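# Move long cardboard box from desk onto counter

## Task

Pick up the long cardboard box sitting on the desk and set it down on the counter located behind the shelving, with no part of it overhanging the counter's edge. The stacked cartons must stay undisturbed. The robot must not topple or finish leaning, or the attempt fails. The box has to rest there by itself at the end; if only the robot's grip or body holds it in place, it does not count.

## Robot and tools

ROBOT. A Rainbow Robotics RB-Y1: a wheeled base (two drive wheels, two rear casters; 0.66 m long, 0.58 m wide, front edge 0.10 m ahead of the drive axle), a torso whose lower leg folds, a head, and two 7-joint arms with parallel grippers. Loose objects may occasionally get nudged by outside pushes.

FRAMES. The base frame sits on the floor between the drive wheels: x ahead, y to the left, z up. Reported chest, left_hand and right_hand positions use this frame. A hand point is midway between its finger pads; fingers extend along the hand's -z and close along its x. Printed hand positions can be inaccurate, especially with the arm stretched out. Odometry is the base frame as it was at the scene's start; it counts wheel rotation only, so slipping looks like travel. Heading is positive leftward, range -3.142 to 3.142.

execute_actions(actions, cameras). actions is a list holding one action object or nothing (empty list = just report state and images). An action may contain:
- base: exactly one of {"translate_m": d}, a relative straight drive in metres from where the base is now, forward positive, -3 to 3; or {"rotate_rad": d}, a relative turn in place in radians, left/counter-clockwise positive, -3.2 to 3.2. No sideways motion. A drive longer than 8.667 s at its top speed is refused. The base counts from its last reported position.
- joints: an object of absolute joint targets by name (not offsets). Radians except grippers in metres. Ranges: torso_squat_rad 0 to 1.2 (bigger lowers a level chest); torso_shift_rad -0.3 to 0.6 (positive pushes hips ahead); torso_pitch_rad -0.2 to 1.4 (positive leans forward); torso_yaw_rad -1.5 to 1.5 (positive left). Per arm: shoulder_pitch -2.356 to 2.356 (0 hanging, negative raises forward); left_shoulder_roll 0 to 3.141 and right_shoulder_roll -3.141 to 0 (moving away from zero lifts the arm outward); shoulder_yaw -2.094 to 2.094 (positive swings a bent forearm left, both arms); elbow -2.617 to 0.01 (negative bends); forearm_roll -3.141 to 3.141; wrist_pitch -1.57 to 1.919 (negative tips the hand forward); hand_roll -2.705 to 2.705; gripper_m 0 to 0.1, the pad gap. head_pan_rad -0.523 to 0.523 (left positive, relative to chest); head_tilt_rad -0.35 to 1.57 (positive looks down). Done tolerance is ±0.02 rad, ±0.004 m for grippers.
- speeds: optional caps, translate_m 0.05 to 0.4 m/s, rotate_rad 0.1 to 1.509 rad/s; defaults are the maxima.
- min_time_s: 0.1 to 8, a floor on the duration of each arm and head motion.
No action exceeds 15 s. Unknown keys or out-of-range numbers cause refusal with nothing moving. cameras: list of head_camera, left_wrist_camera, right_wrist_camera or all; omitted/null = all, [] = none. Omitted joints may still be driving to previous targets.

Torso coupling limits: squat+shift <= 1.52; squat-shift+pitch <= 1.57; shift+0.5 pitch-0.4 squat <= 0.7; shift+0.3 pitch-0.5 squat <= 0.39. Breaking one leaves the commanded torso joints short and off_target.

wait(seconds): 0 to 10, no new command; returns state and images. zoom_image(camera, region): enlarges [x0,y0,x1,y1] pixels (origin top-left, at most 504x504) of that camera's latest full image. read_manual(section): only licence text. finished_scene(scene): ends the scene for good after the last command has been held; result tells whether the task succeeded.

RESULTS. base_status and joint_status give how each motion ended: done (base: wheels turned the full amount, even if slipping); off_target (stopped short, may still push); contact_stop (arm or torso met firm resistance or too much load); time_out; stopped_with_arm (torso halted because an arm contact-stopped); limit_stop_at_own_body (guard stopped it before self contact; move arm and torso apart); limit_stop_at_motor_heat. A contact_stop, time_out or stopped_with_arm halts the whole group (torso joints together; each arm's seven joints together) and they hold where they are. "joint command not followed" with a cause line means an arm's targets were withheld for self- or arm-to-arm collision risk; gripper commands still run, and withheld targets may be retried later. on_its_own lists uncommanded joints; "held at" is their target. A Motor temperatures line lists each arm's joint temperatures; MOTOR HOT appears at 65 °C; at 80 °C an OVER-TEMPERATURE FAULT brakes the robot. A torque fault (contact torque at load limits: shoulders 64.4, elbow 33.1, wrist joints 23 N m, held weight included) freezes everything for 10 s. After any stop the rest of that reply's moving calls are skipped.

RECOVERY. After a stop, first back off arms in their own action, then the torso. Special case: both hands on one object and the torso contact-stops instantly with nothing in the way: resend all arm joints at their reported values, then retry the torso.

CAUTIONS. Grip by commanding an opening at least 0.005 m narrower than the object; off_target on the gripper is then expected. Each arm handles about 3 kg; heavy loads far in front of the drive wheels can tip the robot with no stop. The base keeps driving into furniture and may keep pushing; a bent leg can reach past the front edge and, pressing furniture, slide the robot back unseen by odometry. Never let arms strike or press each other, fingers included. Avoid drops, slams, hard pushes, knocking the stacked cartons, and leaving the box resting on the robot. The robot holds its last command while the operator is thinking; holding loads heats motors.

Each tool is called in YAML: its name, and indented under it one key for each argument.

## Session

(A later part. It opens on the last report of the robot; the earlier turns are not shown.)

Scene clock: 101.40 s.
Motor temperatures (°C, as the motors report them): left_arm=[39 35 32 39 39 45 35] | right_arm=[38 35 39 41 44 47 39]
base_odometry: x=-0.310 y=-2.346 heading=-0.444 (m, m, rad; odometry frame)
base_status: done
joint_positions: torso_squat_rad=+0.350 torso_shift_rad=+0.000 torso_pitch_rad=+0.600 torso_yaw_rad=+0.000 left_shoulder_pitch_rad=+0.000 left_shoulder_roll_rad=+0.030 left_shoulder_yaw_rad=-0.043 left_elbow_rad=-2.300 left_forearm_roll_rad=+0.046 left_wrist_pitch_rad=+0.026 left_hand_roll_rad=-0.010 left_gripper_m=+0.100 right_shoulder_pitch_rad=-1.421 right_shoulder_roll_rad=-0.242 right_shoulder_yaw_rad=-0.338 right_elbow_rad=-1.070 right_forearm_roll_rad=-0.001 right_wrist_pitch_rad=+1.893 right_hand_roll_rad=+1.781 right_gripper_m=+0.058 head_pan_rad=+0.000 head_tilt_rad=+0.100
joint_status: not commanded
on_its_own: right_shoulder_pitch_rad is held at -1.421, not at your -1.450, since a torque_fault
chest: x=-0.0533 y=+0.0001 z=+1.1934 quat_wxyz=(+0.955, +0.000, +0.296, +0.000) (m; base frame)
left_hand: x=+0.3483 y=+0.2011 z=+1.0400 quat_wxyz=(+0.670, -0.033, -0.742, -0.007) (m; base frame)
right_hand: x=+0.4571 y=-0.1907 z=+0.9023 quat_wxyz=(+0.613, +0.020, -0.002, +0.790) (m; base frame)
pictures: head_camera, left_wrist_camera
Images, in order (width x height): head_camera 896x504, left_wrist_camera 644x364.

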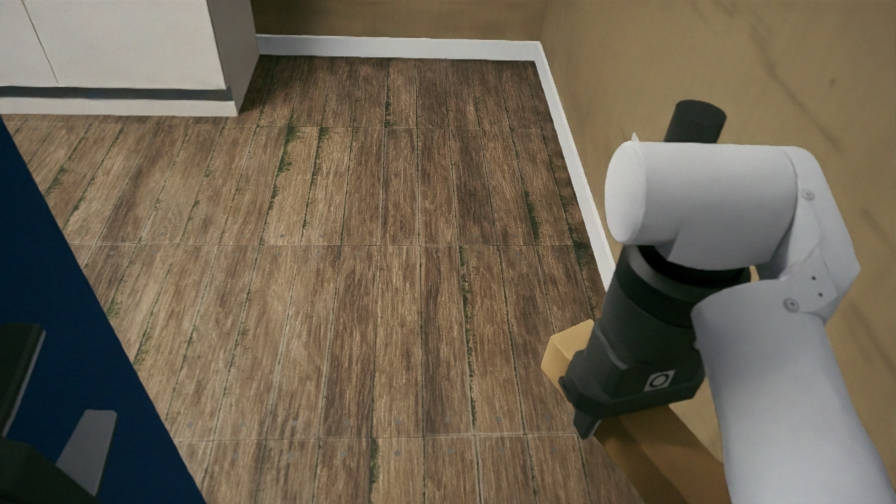

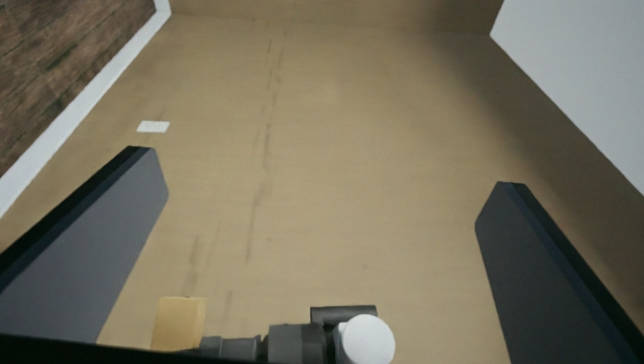

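execute_actions:
  actions:
    - {"base":{"translate_m":1.2},"speeds":{"translate_m":0.3},"joints":{"head_tilt_rad":-0.2,"head_pan_rad":0.5}}
  cameras: ["head_camera"]

Scene clock: 106.77 s.
Motor temperatures (°C, as the motors report them): left_arm=[39 35 32 39 39 45 35] | right_arm=[38 35 39 41 44 47 39]
base_odometry: x=+0.774 y=-2.861 heading=-0.444 (m, m, rad; odometry frame)
base_status: done
joint_positions: torso_squat_rad=+0.350 torso_shift_rad=+0.000 torso_pitch_rad=+0.600 torso_yaw_rad=+0.000 left_shoulder_pitch_rad=+0.000 left_shoulder_roll_rad=+0.030 left_shoulder_yaw_rad=-0.043 left_elbow_rad=-2.300 left_forearm_roll_rad=+0.046 left_wrist_pitch_rad=+0.026 left_hand_roll_rad=-0.010 left_gripper_m=+0.100 right_shoulder_pitch_rad=-1.421 right_shoulder_roll_rad=-0.242 right_shoulder_yaw_rad=-0.338 right_elbow_rad=-1.070 right_forearm_roll_rad=-0.001 right_wrist_pitch_rad=+1.893 right_hand_roll_rad=+1.781 right_gripper_m=+0.058 head_pan_rad=+0.500 head_tilt_rad=-0.200
joint_status: all done
on_its_own: right_shoulder_pitch_rad is held at -1.421, not at your -1.450, since a torque_fault
chest: x=-0.0533 y=+0.0001 z=+1.1934 quat_wxyz=(+0.955, +0.000, +0.296, +0.000) (m; base frame)
left_hand: x=+0.3483 y=+0.2011 z=+1.0400 quat_wxyz=(+0.670, -0.033, -0.742, -0.007) (m; base frame)
right_hand: x=+0.4571 y=-0.1907 z=+0.9024 quat_wxyz=(+0.613, +0.020, -0.002, +0.790) (m; base frame)
pictures: head_camera
Images, in order (width x height): head_camera 896x504.

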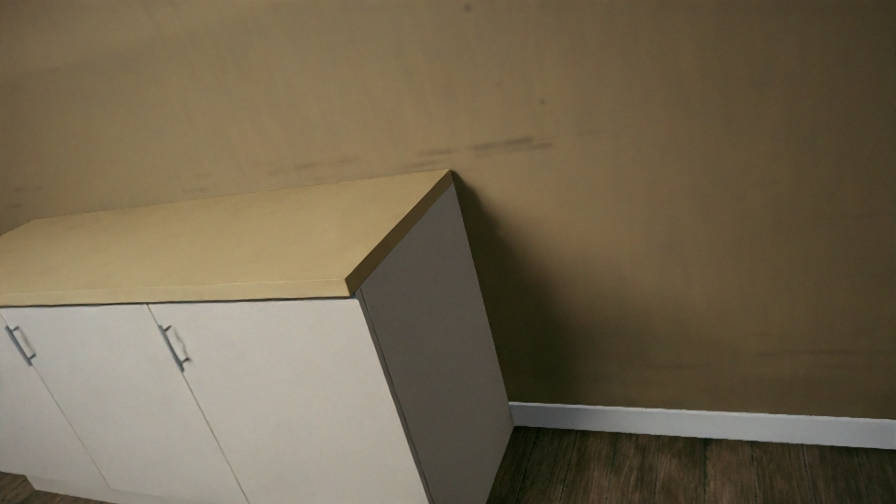

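execute_actions:
  actions:
    - {"joints":{"torso_pitch_rad":0.4,"right_shoulder_pitch_rad":-1.55,"right_elbow_rad":-0.7,"head_pan_rad":-0.5,"head_tilt_rad":0.6,"right_gripper_m":0.03},"min_time_s":2}

Scene clock: 109.27 s.
Motor temperatures (°C, as the motors report them): left_arm=[39 35 32 39 39 45 35] | right_arm=[38 35 39 41 44 47 39]
base_odometry: x=+0.774 y=-2.861 heading=-0.444 (m, m, rad; odometry frame)
base_status: not commanded
joint_positions: torso_squat_rad=+0.350 torso_shift_rad=+0.000 torso_pitch_rad=+0.400 torso_yaw_rad=+0.000 left_shoulder_pitch_rad=+0.000 left_shoulder_roll_rad=+0.030 left_shoulder_yaw_rad=-0.043 left_elbow_rad=-2.300 left_forearm_roll_rad=+0.046 left_wrist_pitch_rad=+0.026 left_hand_roll_rad=-0.010 left_gripper_m=+0.100 right_shoulder_pitch_rad=-1.550 right_shoulder_roll_rad=-0.242 right_shoulder_yaw_rad=-0.338 right_elbow_rad=-0.700 right_forearm_roll_rad=-0.001 right_wrist_pitch_rad=+1.893 right_hand_roll_rad=+1.781 right_gripper_m=+0.058 head_pan_rad=-0.500 head_tilt_rad=+0.600
joint_status: right_gripper_m off_target (ended at +0.058, target +0.030); the others done
chest: x=-0.1076 y=+0.0001 z=+1.2231 quat_wxyz=(+0.980, +0.000, +0.199, +0.000) (m; base frame)
left_hand: x=+0.3165 y=+0.2011 z=+1.1525 quat_wxyz=(+0.592, -0.032, -0.805, -0.010) (m; base frame)
right_hand: x=+0.4206 y=-0.1669 z=+1.0060 quat_wxyz=(+0.593, +0.039, +0.014, +0.804) (m; base frame)
pictures: head_camera, left_wrist_camera, right_wrist_camera
Images, in order (width x height): head_camera 896x504, left_wrist_camera 644x364, right_wrist_camera 644x364.

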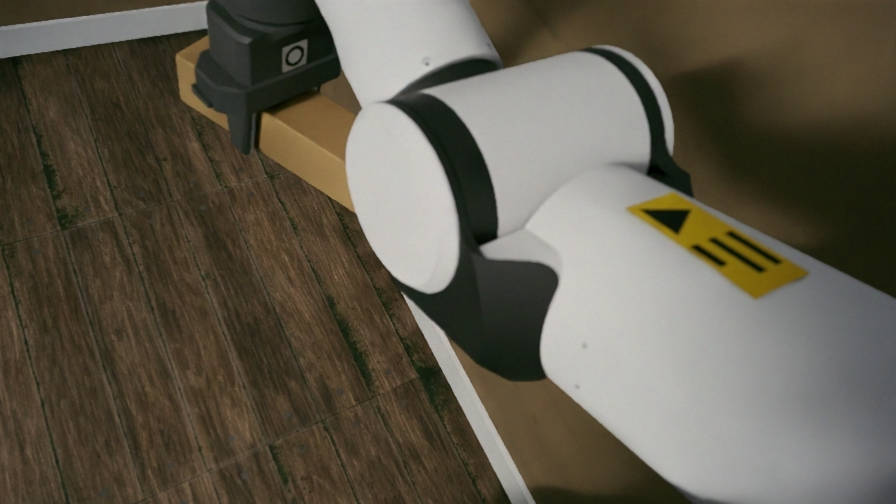

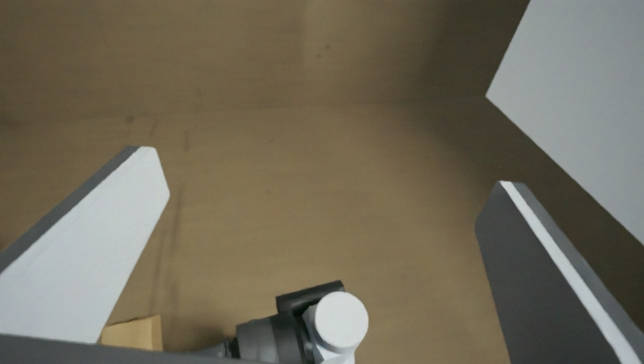

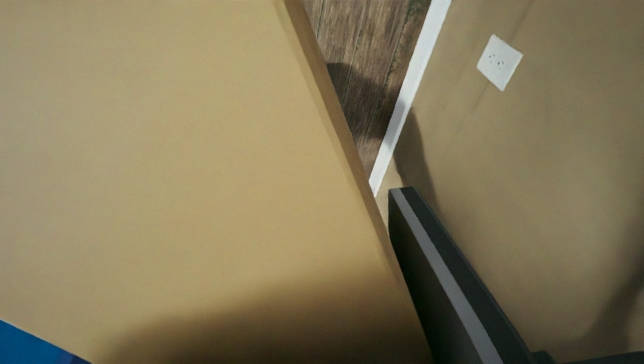

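execute_actions:
  actions:
    - {"base":{"rotate_rad":0.4},"speeds":{"rotate_rad":0.4},"joints":{"head_pan_rad":0,"head_tilt_rad":0.3}}
  cameras: []

execute_actions:
  actions:
    - {"base":{"translate_m":0.3},"speeds":{"translate_m":0.25}}
  cameras: []

execute_actions:
  actions:
    - {"base":{"rotate_rad":0.7},"speeds":{"rotate_rad":0.4}}
  cameras: ["head_camera","right_wrist_camera"]

Scene clock: 111.77 s.
Motor temperatures (°C, as the motors report them): left_arm=[39 35 32 39 39 45 35] | right_arm=[38 35 39 41 44 47 39]
base_odometry: x=+0.774 y=-2.861 heading=-0.044 (m, m, rad; odometry frame)
base_status: done
joint_positions: torso_squat_rad=+0.350 torso_shift_rad=+0.000 torso_pitch_rad=+0.400 torso_yaw_rad=+0.000 left_shoulder_pitch_rad=+0.000 left_shoulder_roll_rad=+0.030 left_shoulder_yaw_rad=-0.043 left_elbow_rad=-2.300 left_forearm_roll_rad=+0.046 left_wrist_pitch_rad=+0.026 left_hand_roll_rad=-0.010 left_gripper_m=+0.100 right_shoulder_pitch_rad=-1.550 right_shoulder_roll_rad=-0.242 right_shoulder_yaw_rad=-0.338 right_elbow_rad=-0.700 right_forearm_roll_rad=-0.001 right_wrist_pitch_rad=+1.893 right_hand_roll_rad=+1.781 right_gripper_m=+0.058 head_pan_rad=+0.000 head_tilt_rad=+0.300
joint_status: all done
chest: x=-0.1076 y=+0.0001 z=+1.2231 quat_wxyz=(+0.980, +0.000, +0.199, +0.000) (m; base frame)
left_hand: x=+0.3165 y=+0.2011 z=+1.1525 quat_wxyz=(+0.592, -0.032, -0.805, -0.010) (m; base frame)
right_hand: x=+0.4206 y=-0.1668 z=+1.0060 quat_wxyz=(+0.593, +0.039, +0.014, +0.804) (m; base frame)
pictures: none
No camera images: the call's "cameras" was empty. Leave "cameras" out to get every camera's image.

Scene clock: 113.90 s.
Motor temperatures (°C, as the motors report them): left_arm=[39 35 32 39 39 45 35] | right_arm=[38 35 39 41 44 47 39]
base_odometry: x=+1.073 y=-2.875 heading=-0.044 (m, m, rad; odometry frame)
base_status: done
joint_positions: torso_squat_rad=+0.350 torso_shift_rad=+0.000 torso_pitch_rad=+0.400 torso_yaw_rad=+0.000 left_shoulder_pitch_rad=+0.000 left_shoulder_roll_rad=+0.030 left_shoulder_yaw_rad=-0.043 left_elbow_rad=-2.300 left_forearm_roll_rad=+0.046 left_wrist_pitch_rad=+0.026 left_hand_roll_rad=-0.010 left_gripper_m=+0.100 right_shoulder_pitch_rad=-1.550 right_shoulder_roll_rad=-0.242 right_shoulder_yaw_rad=-0.338 right_elbow_rad=-0.700 right_forearm_roll_rad=-0.001 right_wrist_pitch_rad=+1.893 right_hand_roll_rad=+1.781 right_gripper_m=+0.058 head_pan_rad=+0.000 head_tilt_rad=+0.300
joint_status: not commanded
chest: x=-0.1075 y=+0.0001 z=+1.2231 quat_wxyz=(+0.980, +0.000, +0.199, +0.000) (m; base frame)
left_hand: x=+0.3166 y=+0.2011 z=+1.1525 quat_wxyz=(+0.593, -0.032, -0.805, -0.010) (m; base frame)
right_hand: x=+0.4207 y=-0.1668 z=+1.0060 quat_wxyz=(+0.593, +0.039, +0.014, +0.804) (m; base frame)
pictures: none
No camera images: the call's "cameras" was empty. Leave "cameras" out to get every camera's image.

Scene clock: 116.77 s.
Motor temperatures (°C, as the motors report them): left_arm=[39 35 32 39 39 45 35] | right_arm=[38 35 39 41 44 47 39]
base_odometry: x=+1.073 y=-2.875 heading=+0.656 (m, m, rad; odometry frame)
base_status: done
joint_positions: torso_squat_rad=+0.350 torso_shift_rad=+0.000 torso_pitch_rad=+0.400 torso_yaw_rad=+0.000 left_shoulder_pitch_rad=+0.000 left_shoulder_roll_rad=+0.030 left_shoulder_yaw_rad=-0.043 left_elbow_rad=-2.300 left_forearm_roll_rad=+0.046 left_wrist_pitch_rad=+0.026 left_hand_roll_rad=-0.010 left_gripper_m=+0.100 right_shoulder_pitch_rad=-1.550 right_shoulder_roll_rad=-0.242 right_shoulder_yaw_rad=-0.338 right_elbow_rad=-0.700 right_forearm_roll_rad=-0.001 right_wrist_pitch_rad=+1.893 right_hand_roll_rad=+1.781 right_gripper_m=+0.058 head_pan_rad=+0.000 head_tilt_rad=+0.300
joint_status: not commanded
chest: x=-0.1075 y=+0.0001 z=+1.2231 quat_wxyz=(+0.980, +0.000, +0.199, +0.000) (m; base frame)
left_hand: x=+0.3166 y=+0.2011 z=+1.1525 quat_wxyz=(+0.592, -0.032, -0.805, -0.010) (m; base frame)
right_hand: x=+0.4207 y=-0.1668 z=+1.0060 quat_wxyz=(+0.593, +0.039, +0.014, +0.804) (m; base frame)
pictures: head_camera, right_wrist_camera
Images, in order (width x height): head_camera 896x504, right_wrist_camera 644x364.

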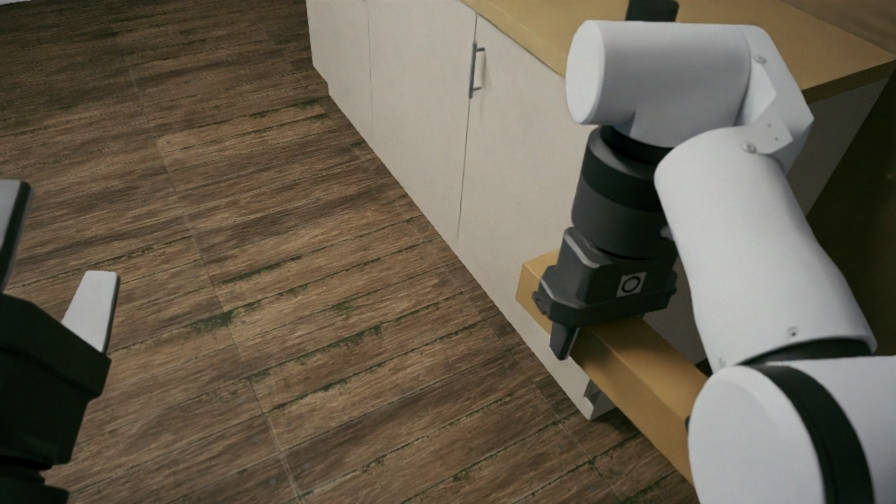

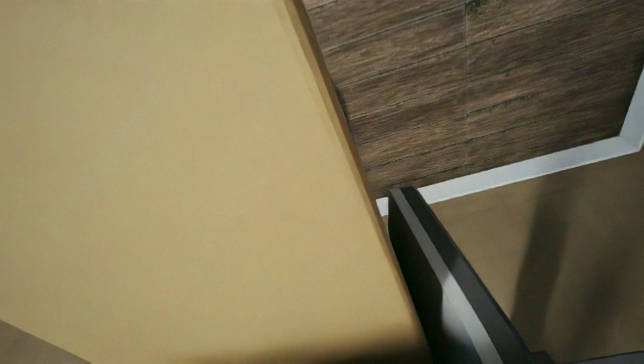

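execute_actions:
  actions:
    - {"base":{"translate_m":0.6},"speeds":{"translate_m":0.25},"joints":{"head_pan_rad":-0.3,"head_tilt_rad":0.2}}
  cameras: ["head_camera","left_wrist_camera"]

Scene clock: 120.27 s.
Motor temperatures (°C, as the motors report them): left_arm=[39 35 32 39 39 45 35] | right_arm=[38 35 39 41 44 47 39]
base_odometry: x=+1.549 y=-2.509 heading=+0.656 (m, m, rad; odometry frame)
base_status: done
joint_positions: torso_squat_rad=+0.350 torso_shift_rad=+0.000 torso_pitch_rad=+0.400 torso_yaw_rad=+0.000 left_shoulder_pitch_rad=+0.000 left_shoulder_roll_rad=+0.030 left_shoulder_yaw_rad=-0.043 left_elbow_rad=-2.300 left_forearm_roll_rad=+0.046 left_wrist_pitch_rad=+0.026 left_hand_roll_rad=-0.010 left_gripper_m=+0.100 right_shoulder_pitch_rad=-1.550 right_shoulder_roll_rad=-0.242 right_shoulder_yaw_rad=-0.338 right_elbow_rad=-0.700 right_forearm_roll_rad=-0.001 right_wrist_pitch_rad=+1.893 right_hand_roll_rad=+1.781 right_gripper_m=+0.058 head_pan_rad=-0.300 head_tilt_rad=+0.200
joint_status: all done
chest: x=-0.1075 y=+0.0001 z=+1.2231 quat_wxyz=(+0.980, +0.000, +0.199, +0.000) (m; base frame)
left_hand: x=+0.3166 y=+0.2011 z=+1.1525 quat_wxyz=(+0.593, -0.032, -0.805, -0.010) (m; base frame)
right_hand: x=+0.4207 y=-0.1668 z=+1.0060 quat_wxyz=(+0.593, +0.039, +0.014, +0.804) (m; base frame)
pictures: head_camera, left_wrist_camera
Images, in order (width x height): head_camera 896x504, left_wrist_camera 644x364.

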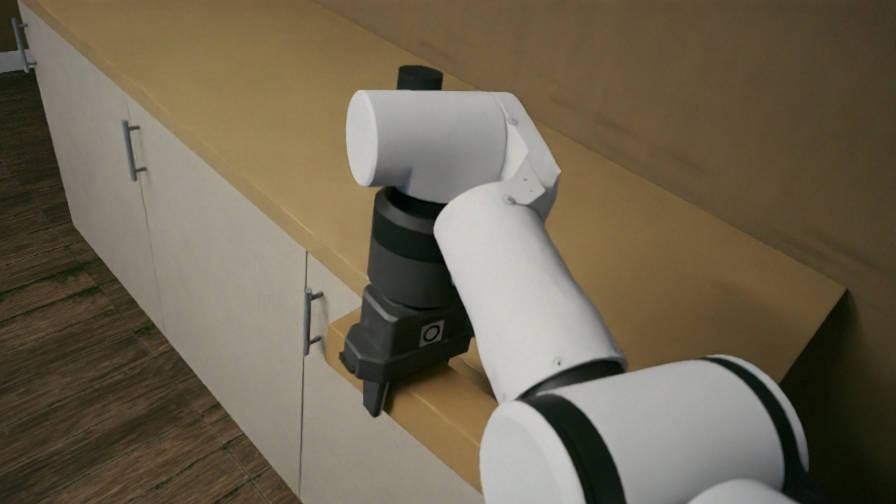

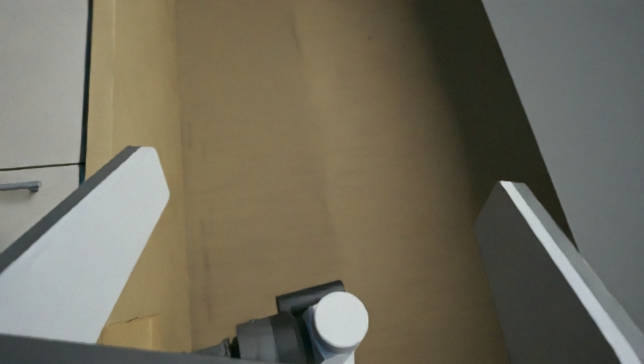

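execute_actions:
  actions:
    - {"joints":{"torso_pitch_rad":0.2,"torso_squat_rad":0.1,"right_shoulder_pitch_rad":-1.5,"right_elbow_rad":-0.55,"head_tilt_rad":0.45},"min_time_s":2}
  cameras: ["head_camera","left_wrist_camera"]

Scene clock: 122.67 s.
Motor temperatures (°C, as the motors report them): left_arm=[39 35 32 39 39 45 35] | right_arm=[38 35 39 41 44 47 39]
base_odometry: x=+1.549 y=-2.509 heading=+0.656 (m, m, rad; odometry frame)
base_status: not commanded
joint_positions: torso_squat_rad=+0.100 torso_shift_rad=+0.000 torso_pitch_rad=+0.200 torso_yaw_rad=+0.000 left_shoulder_pitch_rad=+0.000 left_shoulder_roll_rad=+0.030 left_shoulder_yaw_rad=-0.043 left_elbow_rad=-2.300 left_forearm_roll_rad=+0.046 left_wrist_pitch_rad=+0.026 left_hand_roll_rad=-0.010 left_gripper_m=+0.100 right_shoulder_pitch_rad=-1.500 right_shoulder_roll_rad=-0.242 right_shoulder_yaw_rad=-0.338 right_elbow_rad=-0.550 right_forearm_roll_rad=-0.001 right_wrist_pitch_rad=+1.893 right_hand_roll_rad=+1.781 right_gripper_m=+0.058 head_pan_rad=-0.300 head_tilt_rad=+0.450
joint_status: all done
chest: x=-0.1666 y=+0.0001 z=+1.2803 quat_wxyz=(+0.995, +0.000, +0.100, +0.000) (m; base frame)
left_hand: x=+0.2630 y=+0.2012 z=+1.2954 quat_wxyz=(+0.509, -0.031, -0.860, -0.013) (m; base frame)
right_hand: x=+0.3590 y=-0.1780 z=+1.1094 quat_wxyz=(+0.598, +0.032, +0.020, +0.800) (m; base frame)
pictures: head_camera, left_wrist_camera
Images, in order (width x height): head_camera 896x504, left_wrist_camera 644x364.

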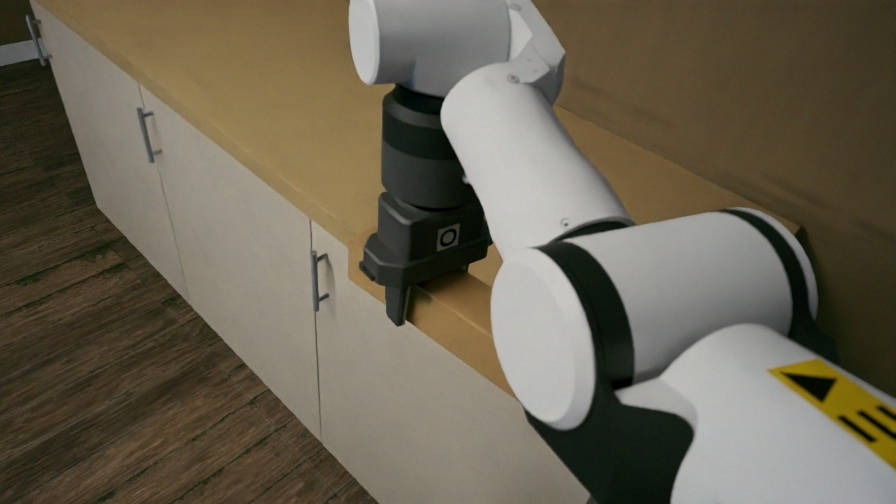

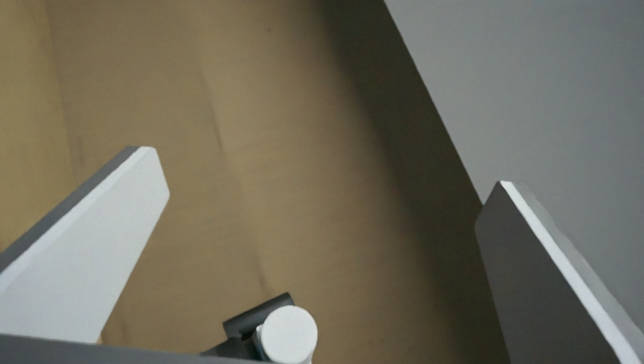

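execute_actions:
  actions:
    - {"base":{"translate_m":0.35},"speeds":{"translate_m":0.2}}
  cameras: ["head_camera"]

execute_actions:
  actions:
    - {"base":{"rotate_rad":0.47},"speeds":{"rotate_rad":0.3},"joints":{"head_pan_rad":-0.52,"head_tilt_rad":0.6}}

Scene clock: 125.30 s.
Motor temperatures (°C, as the motors report them): left_arm=[39 35 32 39 39 45 35] | right_arm=[38 35 39 41 44 47 39]
base_odometry: x=+1.826 y=-2.295 heading=+0.656 (m, m, rad; odometry frame)
base_status: done
joint_positions: torso_squat_rad=+0.100 torso_shift_rad=+0.000 torso_pitch_rad=+0.200 torso_yaw_rad=+0.000 left_shoulder_pitch_rad=+0.000 left_shoulder_roll_rad=+0.030 left_shoulder_yaw_rad=-0.043 left_elbow_rad=-2.300 left_forearm_roll_rad=+0.046 left_wrist_pitch_rad=+0.026 left_hand_roll_rad=-0.010 left_gripper_m=+0.100 right_shoulder_pitch_rad=-1.500 right_shoulder_roll_rad=-0.242 right_shoulder_yaw_rad=-0.338 right_elbow_rad=-0.550 right_forearm_roll_rad=-0.001 right_wrist_pitch_rad=+1.893 right_hand_roll_rad=+1.781 right_gripper_m=+0.058 head_pan_rad=-0.300 head_tilt_rad=+0.450
joint_status: not commanded
chest: x=-0.1665 y=+0.0001 z=+1.2803 quat_wxyz=(+0.995, +0.000, +0.100, +0.000) (m; base frame)
left_hand: x=+0.2632 y=+0.2011 z=+1.2953 quat_wxyz=(+0.509, -0.031, -0.860, -0.013) (m; base frame)
right_hand: x=+0.3591 y=-0.1780 z=+1.1092 quat_wxyz=(+0.598, +0.032, +0.020, +0.800) (m; base frame)
pictures: head_camera
Images, in order (width x height): head_camera 896x504.

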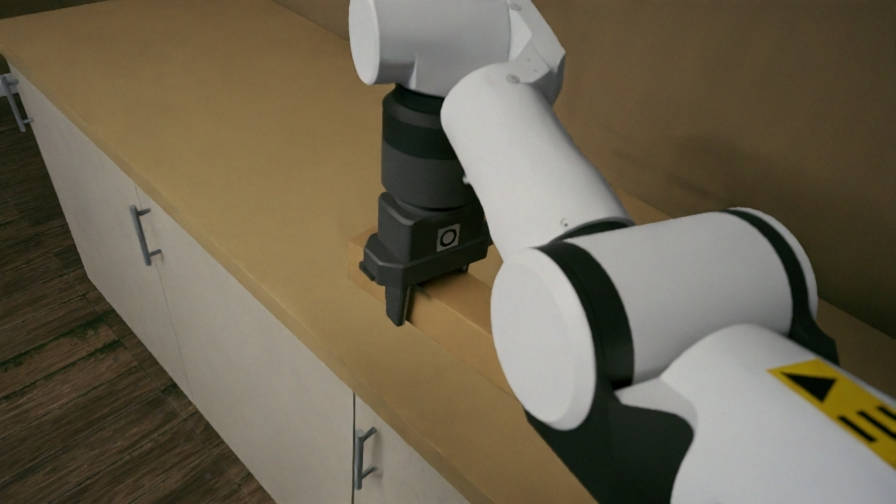

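Scene clock: 127.83 s.
Motor temperatures (°C, as the motors report them): left_arm=[39 35 32 39 39 45 35] | right_arm=[38 35 39 41 44 47 39]
base_odometry: x=+1.826 y=-2.295 heading=+1.126 (m, m, rad; odometry frame)
base_status: done
joint_positions: torso_squat_rad=+0.100 torso_shift_rad=+0.000 torso_pitch_rad=+0.200 torso_yaw_rad=+0.000 left_shoulder_pitch_rad=+0.000 left_shoulder_roll_rad=+0.030 left_shoulder_yaw_rad=-0.043 left_elbow_rad=-2.300 left_forearm_roll_rad=+0.046 left_wrist_pitch_rad=+0.026 left_hand_roll_rad=-0.010 left_gripper_m=+0.100 right_shoulder_pitch_rad=-1.500 right_shoulder_roll_rad=-0.242 right_shoulder_yaw_rad=-0.338 right_elbow_rad=-0.550 right_forearm_roll_rad=-0.001 right_wrist_pitch_rad=+1.893 right_hand_roll_rad=+1.781 right_gripper_m=+0.058 head_pan_rad=-0.520 head_tilt_rad=+0.600
joint_status: all done
chest: x=-0.1665 y=+0.0001 z=+1.2803 quat_wxyz=(+0.995, +0.000, +0.100, +0.000) (m; base frame)
left_hand: x=+0.2632 y=+0.2011 z=+1.2953 quat_wxyz=(+0.509, -0.031, -0.860, -0.013) (m; base frame)
right_hand: x=+0.3591 y=-0.1780 z=+1.1092 quat_wxyz=(+0.599, +0.032, +0.020, +0.800) (m; base frame)
pictures: head_camera, left_wrist_camera, right_wrist_camera
Images, in order (width x height): head_camera 896x504, left_wrist_camera 644x364, right_wrist_camera 644x364.

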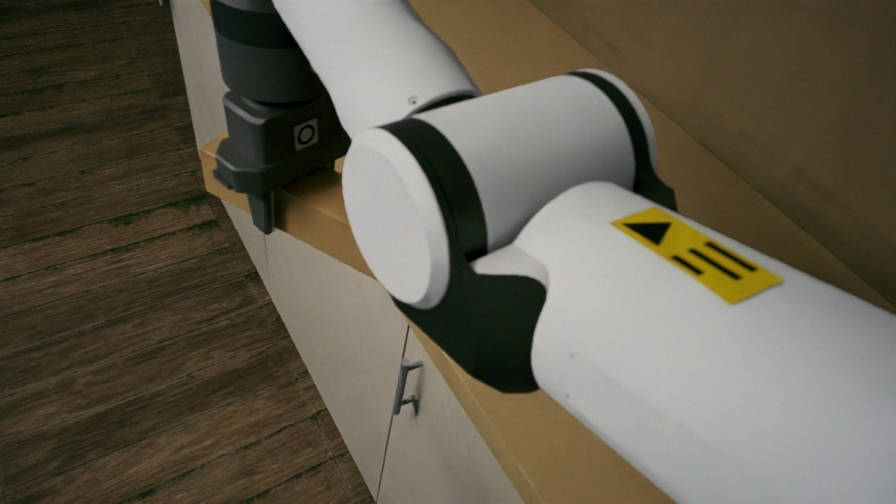

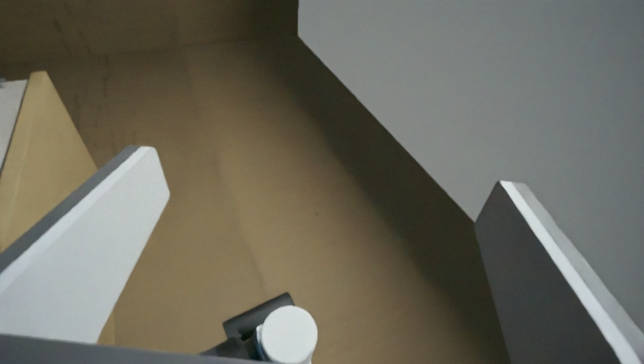

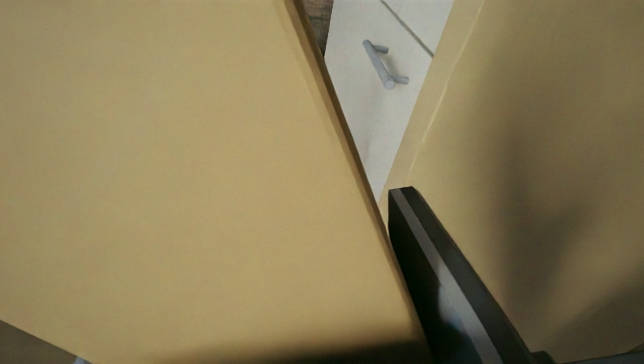

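execute_actions:
  actions:
    - {"base":{"translate_m":0.55},"speeds":{"translate_m":0.2}}
  cameras: ["left_wrist_camera"]

execute_actions:
  actions:
    - {"joints":{"torso_yaw_rad":-0.75,"right_hand_roll_rad":2.33,"head_pan_rad":-0.3,"head_tilt_rad":0.7},"min_time_s":3}

Scene clock: 131.60 s.
Motor temperatures (°C, as the motors report them): left_arm=[39 35 32 39 39 45 35] | right_arm=[38 35 39 41 44 47 39]
base_odometry: x=+2.062 y=-1.799 heading=+1.126 (m, m, rad; odometry frame)
base_status: done
joint_positions: torso_squat_rad=+0.100 torso_shift_rad=+0.000 torso_pitch_rad=+0.200 torso_yaw_rad=+0.000 left_shoulder_pitch_rad=+0.000 left_shoulder_roll_rad=+0.030 left_shoulder_yaw_rad=-0.043 left_elbow_rad=-2.300 left_forearm_roll_rad=+0.046 left_wrist_pitch_rad=+0.026 left_hand_roll_rad=-0.010 left_gripper_m=+0.100 right_shoulder_pitch_rad=-1.500 right_shoulder_roll_rad=-0.242 right_shoulder_yaw_rad=-0.338 right_elbow_rad=-0.550 right_forearm_roll_rad=-0.001 right_wrist_pitch_rad=+1.893 right_hand_roll_rad=+1.781 right_gripper_m=+0.058 head_pan_rad=-0.520 head_tilt_rad=+0.600
joint_status: not commanded
chest: x=-0.1664 y=+0.0001 z=+1.2803 quat_wxyz=(+0.995, +0.000, +0.100, +0.000) (m; base frame)
left_hand: x=+0.2632 y=+0.2011 z=+1.2953 quat_wxyz=(+0.509, -0.031, -0.860, -0.013) (m; base frame)
right_hand: x=+0.3591 y=-0.1781 z=+1.1091 quat_wxyz=(+0.599, +0.032, +0.020, +0.800) (m; base frame)
pictures: left_wrist_camera
Images, in order (width x height): left_wrist_camera 644x364.

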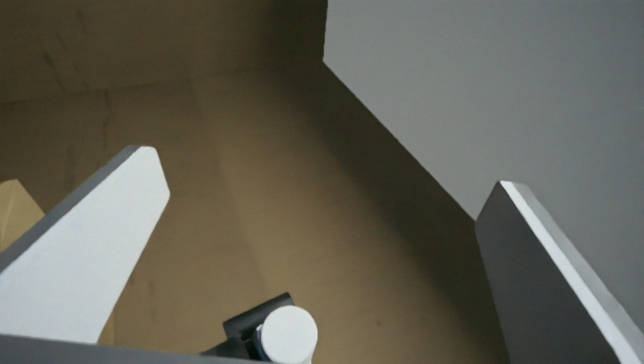

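Scene clock: 134.90 s.
Motor temperatures (°C, as the motors report them): left_arm=[39 35 32 39 39 45 35] | right_arm=[38 35 39 41 44 47 39]
base_odometry: x=+2.062 y=-1.799 heading=+1.126 (m, m, rad; odometry frame)
base_status: not commanded
joint_positions: torso_squat_rad=+0.100 torso_shift_rad=+0.000 torso_pitch_rad=+0.200 torso_yaw_rad=-0.750 left_shoulder_pitch_rad=+0.000 left_shoulder_roll_rad=+0.030 left_shoulder_yaw_rad=-0.043 left_elbow_rad=-2.300 left_forearm_roll_rad=+0.046 left_wrist_pitch_rad=+0.026 left_hand_roll_rad=-0.010 left_gripper_m=+0.100 right_shoulder_pitch_rad=-1.500 right_shoulder_roll_rad=-0.243 right_shoulder_yaw_rad=-0.338 right_elbow_rad=-0.550 right_forearm_roll_rad=-0.001 right_wrist_pitch_rad=+1.893 right_hand_roll_rad=+2.330 right_gripper_m=+0.058 head_pan_rad=-0.300 head_tilt_rad=+0.700
joint_status: all done
chest: x=-0.1665 y=+0.0002 z=+1.2803 quat_wxyz=(+0.926, -0.037, +0.093, -0.364) (m; base frame)
left_hand: x=+0.2875 y=-0.1377 z=+1.2904 quat_wxyz=(+0.467, -0.375, -0.790, -0.132) (m; base frame)
right_hand: x=+0.0956 y=-0.5045 z=+1.1626 quat_wxyz=(+0.672, +0.011, +0.065, +0.738) (m; base frame)
pictures: head_camera, left_wrist_camera, right_wrist_camera
Images, in order (width x height): head_camera 896x504, left_wrist_camera 644x364, right_wrist_camera 644x364.

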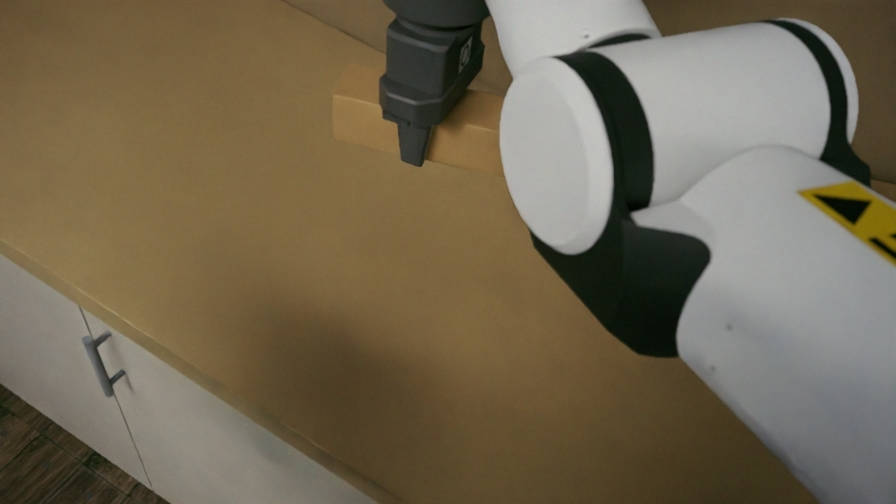

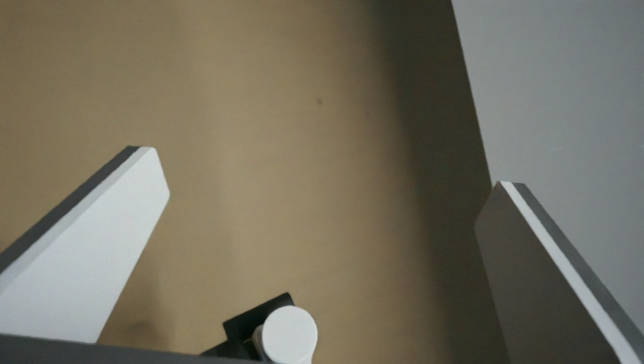

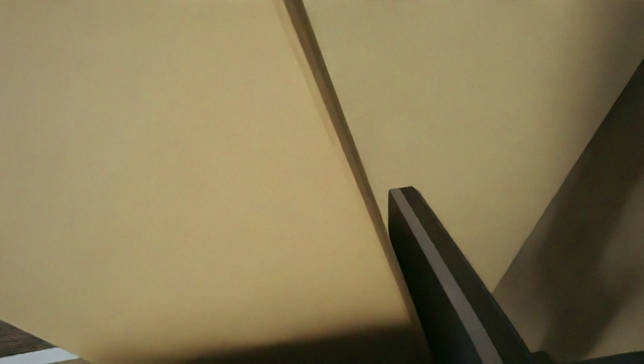

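execute_actions:
  actions:
    - {"base":{"translate_m":0.3},"speeds":{"translate_m":0.2},"joints":{"right_hand_roll_rad":2.08,"head_pan_rad":-0.52,"head_tilt_rad":0.5},"min_time_s":2}

Scene clock: 137.43 s.
Motor temperatures (°C, as the motors report them): left_arm=[39 35 32 39 39 45 35] | right_arm=[38 35 39 41 44 47 39]
base_odometry: x=+2.191 y=-1.528 heading=+1.127 (m, m, rad; odometry frame)
base_status: done
joint_positions: torso_squat_rad=+0.100 torso_shift_rad=+0.000 torso_pitch_rad=+0.200 torso_yaw_rad=-0.750 left_shoulder_pitch_rad=+0.000 left_shoulder_roll_rad=+0.030 left_shoulder_yaw_rad=-0.043 left_elbow_rad=-2.300 left_forearm_roll_rad=+0.046 left_wrist_pitch_rad=+0.026 left_hand_roll_rad=-0.010 left_gripper_m=+0.100 right_shoulder_pitch_rad=-1.500 right_shoulder_roll_rad=-0.243 right_shoulder_yaw_rad=-0.338 right_elbow_rad=-0.550 right_forearm_roll_rad=-0.001 right_wrist_pitch_rad=+1.893 right_hand_roll_rad=+2.080 right_gripper_m=+0.058 head_pan_rad=-0.520 head_tilt_rad=+0.500
joint_status: all done
chest: x=-0.1665 y=+0.0002 z=+1.2803 quat_wxyz=(+0.926, -0.037, +0.093, -0.364) (m; base frame)
left_hand: x=+0.2875 y=-0.1377 z=+1.2904 quat_wxyz=(+0.467, -0.375, -0.790, -0.132) (m; base frame)
right_hand: x=+0.0956 y=-0.5045 z=+1.1626 quat_wxyz=(+0.758, +0.003, +0.065, +0.649) (m; base frame)
pictures: head_camera, left_wrist_camera, right_wrist_camera
Images, in order (width x height): head_camera 896x504, left_wrist_camera 644x364, right_wrist_camera 644x364.

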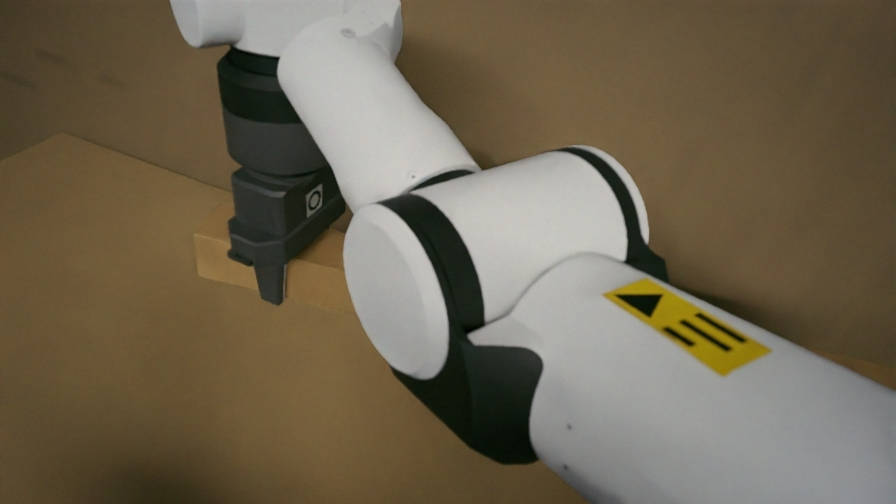

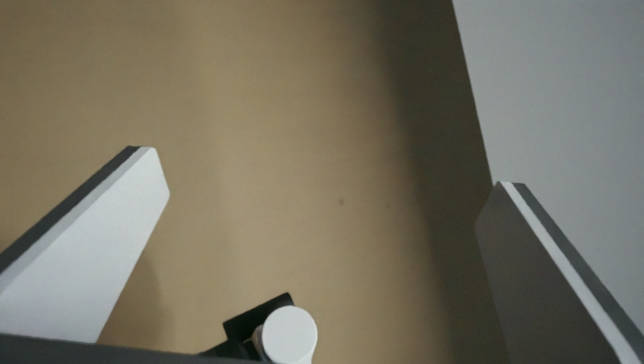

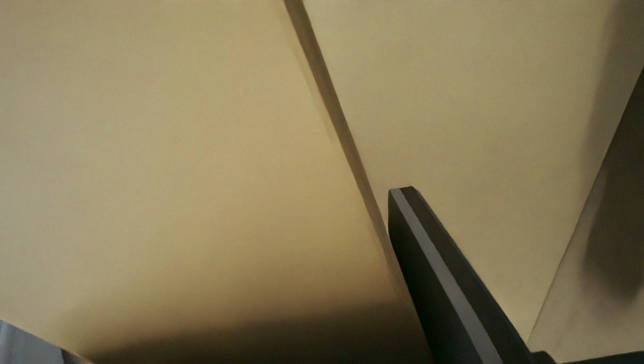

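execute_actions:
  actions:
    - {"joints":{"torso_squat_rad":0.6,"head_tilt_rad":0.8}}

Scene clock: 140.10 s.
Motor temperatures (°C, as the motors report them): left_arm=[39 35 32 39 39 45 35] | right_arm=[38 35 39 41 44 47 39]
base_odometry: x=+2.191 y=-1.528 heading=+1.127 (m, m, rad; odometry frame)
base_status: not commanded
joint_positions: torso_squat_rad=+0.600 torso_shift_rad=+0.000 torso_pitch_rad=+0.200 torso_yaw_rad=-0.750 left_shoulder_pitch_rad=+0.000 left_shoulder_roll_rad=+0.030 left_shoulder_yaw_rad=-0.043 left_elbow_rad=-2.300 left_forearm_roll_rad=+0.046 left_wrist_pitch_rad=+0.026 left_hand_roll_rad=-0.010 left_gripper_m=+0.100 right_shoulder_pitch_rad=-1.500 right_shoulder_roll_rad=-0.243 right_shoulder_yaw_rad=-0.338 right_elbow_rad=-0.550 right_forearm_roll_rad=-0.001 right_wrist_pitch_rad=+1.893 right_hand_roll_rad=+2.080 right_gripper_m=+0.058 head_pan_rad=-0.520 head_tilt_rad=+0.800
joint_status: all done
chest: x=-0.1666 y=+0.0001 z=+1.1615 quat_wxyz=(+0.926, -0.037, +0.093, -0.364) (m; base frame)
left_hand: x=+0.2874 y=-0.1377 z=+1.1717 quat_wxyz=(+0.467, -0.375, -0.790, -0.132) (m; base frame)
right_hand: x=+0.0956 y=-0.5045 z=+1.0439 quat_wxyz=(+0.758, +0.003, +0.065, +0.649) (m; base frame)
pictures: head_camera, left_wrist_camera, right_wrist_camera
Images, in order (width x height): head_camera 896x504, left_wrist_camera 644x364, right_wrist_camera 644x364.

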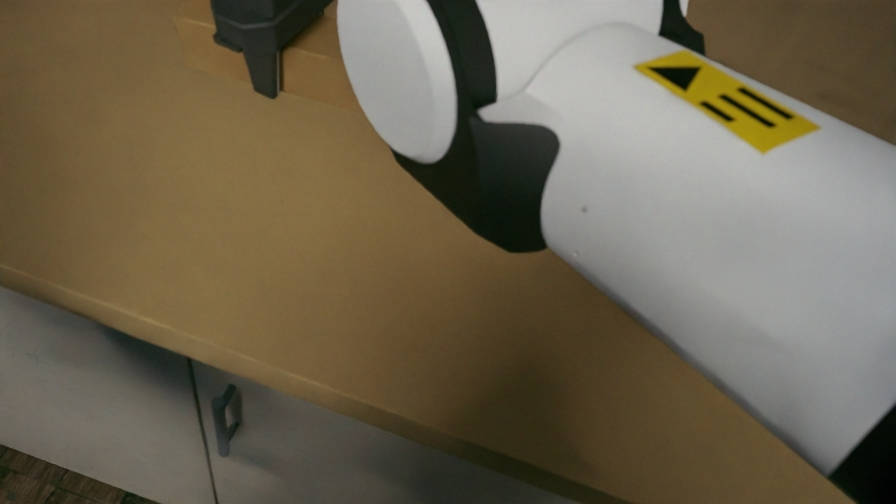

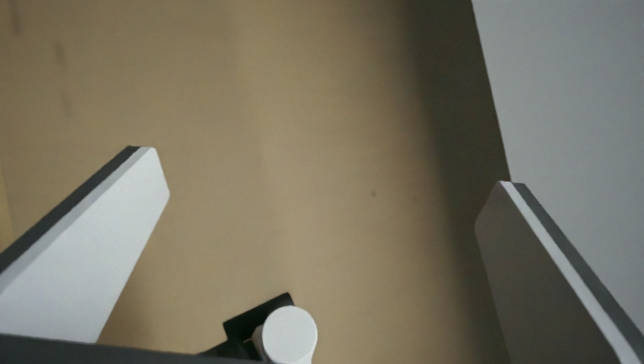

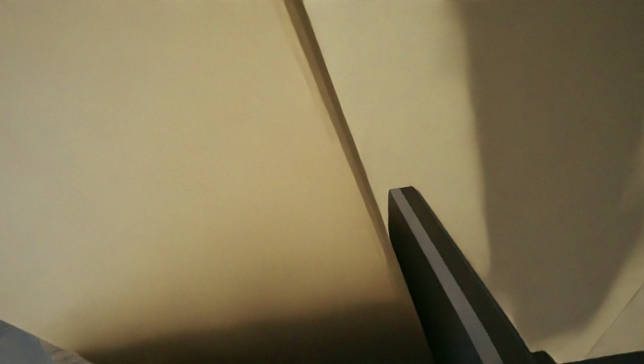

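Continue down.

execute_actions:
  actions:
    - {"joints":{"torso_squat_rad":0.78,"head_tilt_rad":0.6}}

Scene clock: 141.53 s.
Motor temperatures (°C, as the motors report them): left_arm=[39 35 32 39 39 45 35] | right_arm=[38 35 39 41 44 47 39]
base_odometry: x=+2.191 y=-1.528 heading=+1.127 (m, m, rad; odometry frame)
base_status: not commanded
joint_positions: torso_squat_rad=+0.780 torso_shift_rad=+0.000 torso_pitch_rad=+0.200 torso_yaw_rad=-0.750 left_shoulder_pitch_rad=+0.000 left_shoulder_roll_rad=+0.030 left_shoulder_yaw_rad=-0.043 left_elbow_rad=-2.300 left_forearm_roll_rad=+0.046 left_wrist_pitch_rad=+0.026 left_hand_roll_rad=-0.010 left_gripper_m=+0.100 right_shoulder_pitch_rad=-1.500 right_shoulder_roll_rad=-0.243 right_shoulder_yaw_rad=-0.338 right_elbow_rad=-0.550 right_forearm_roll_rad=-0.001 right_wrist_pitch_rad=+1.893 right_hand_roll_rad=+2.080 right_gripper_m=+0.058 head_pan_rad=-0.520 head_tilt_rad=+0.600
joint_status: all done
chest: x=-0.1666 y=+0.0001 z=+1.0814 quat_wxyz=(+0.926, -0.037, +0.093, -0.364) (m; base frame)
left_hand: x=+0.2874 y=-0.1377 z=+1.0916 quat_wxyz=(+0.467, -0.375, -0.790, -0.132) (m; base frame)
right_hand: x=+0.0956 y=-0.5046 z=+0.9638 quat_wxyz=(+0.758, +0.003, +0.065, +0.649) (m; base frame)
pictures: head_camera, left_wrist_camera, right_wrist_camera
Images, in order (width x height): head_camera 896x504, left_wrist_camera 644x364, right_wrist_camera 644x364.

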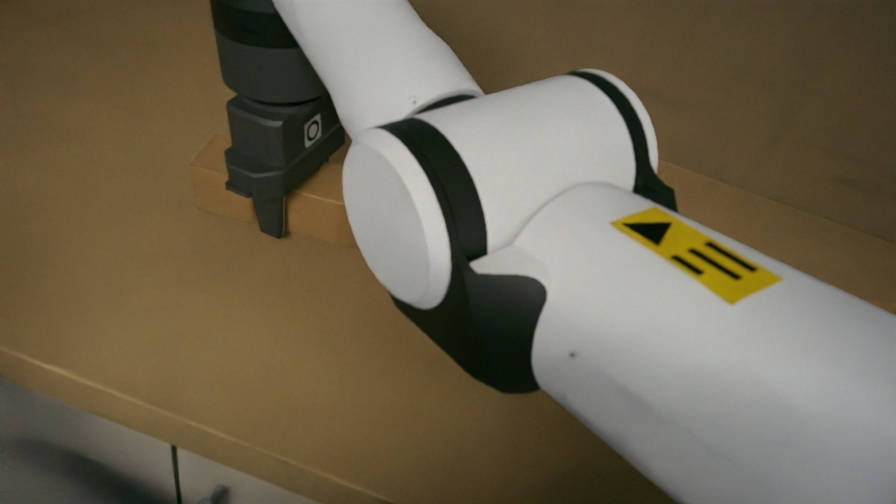

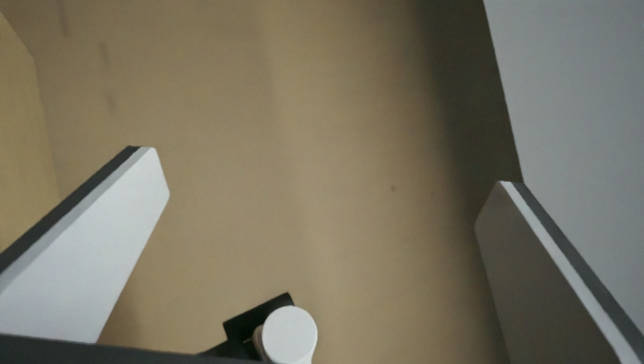

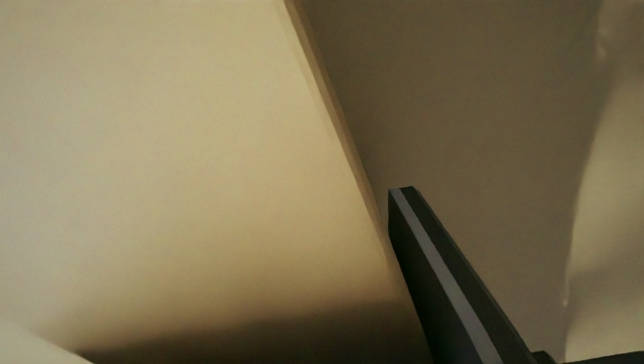

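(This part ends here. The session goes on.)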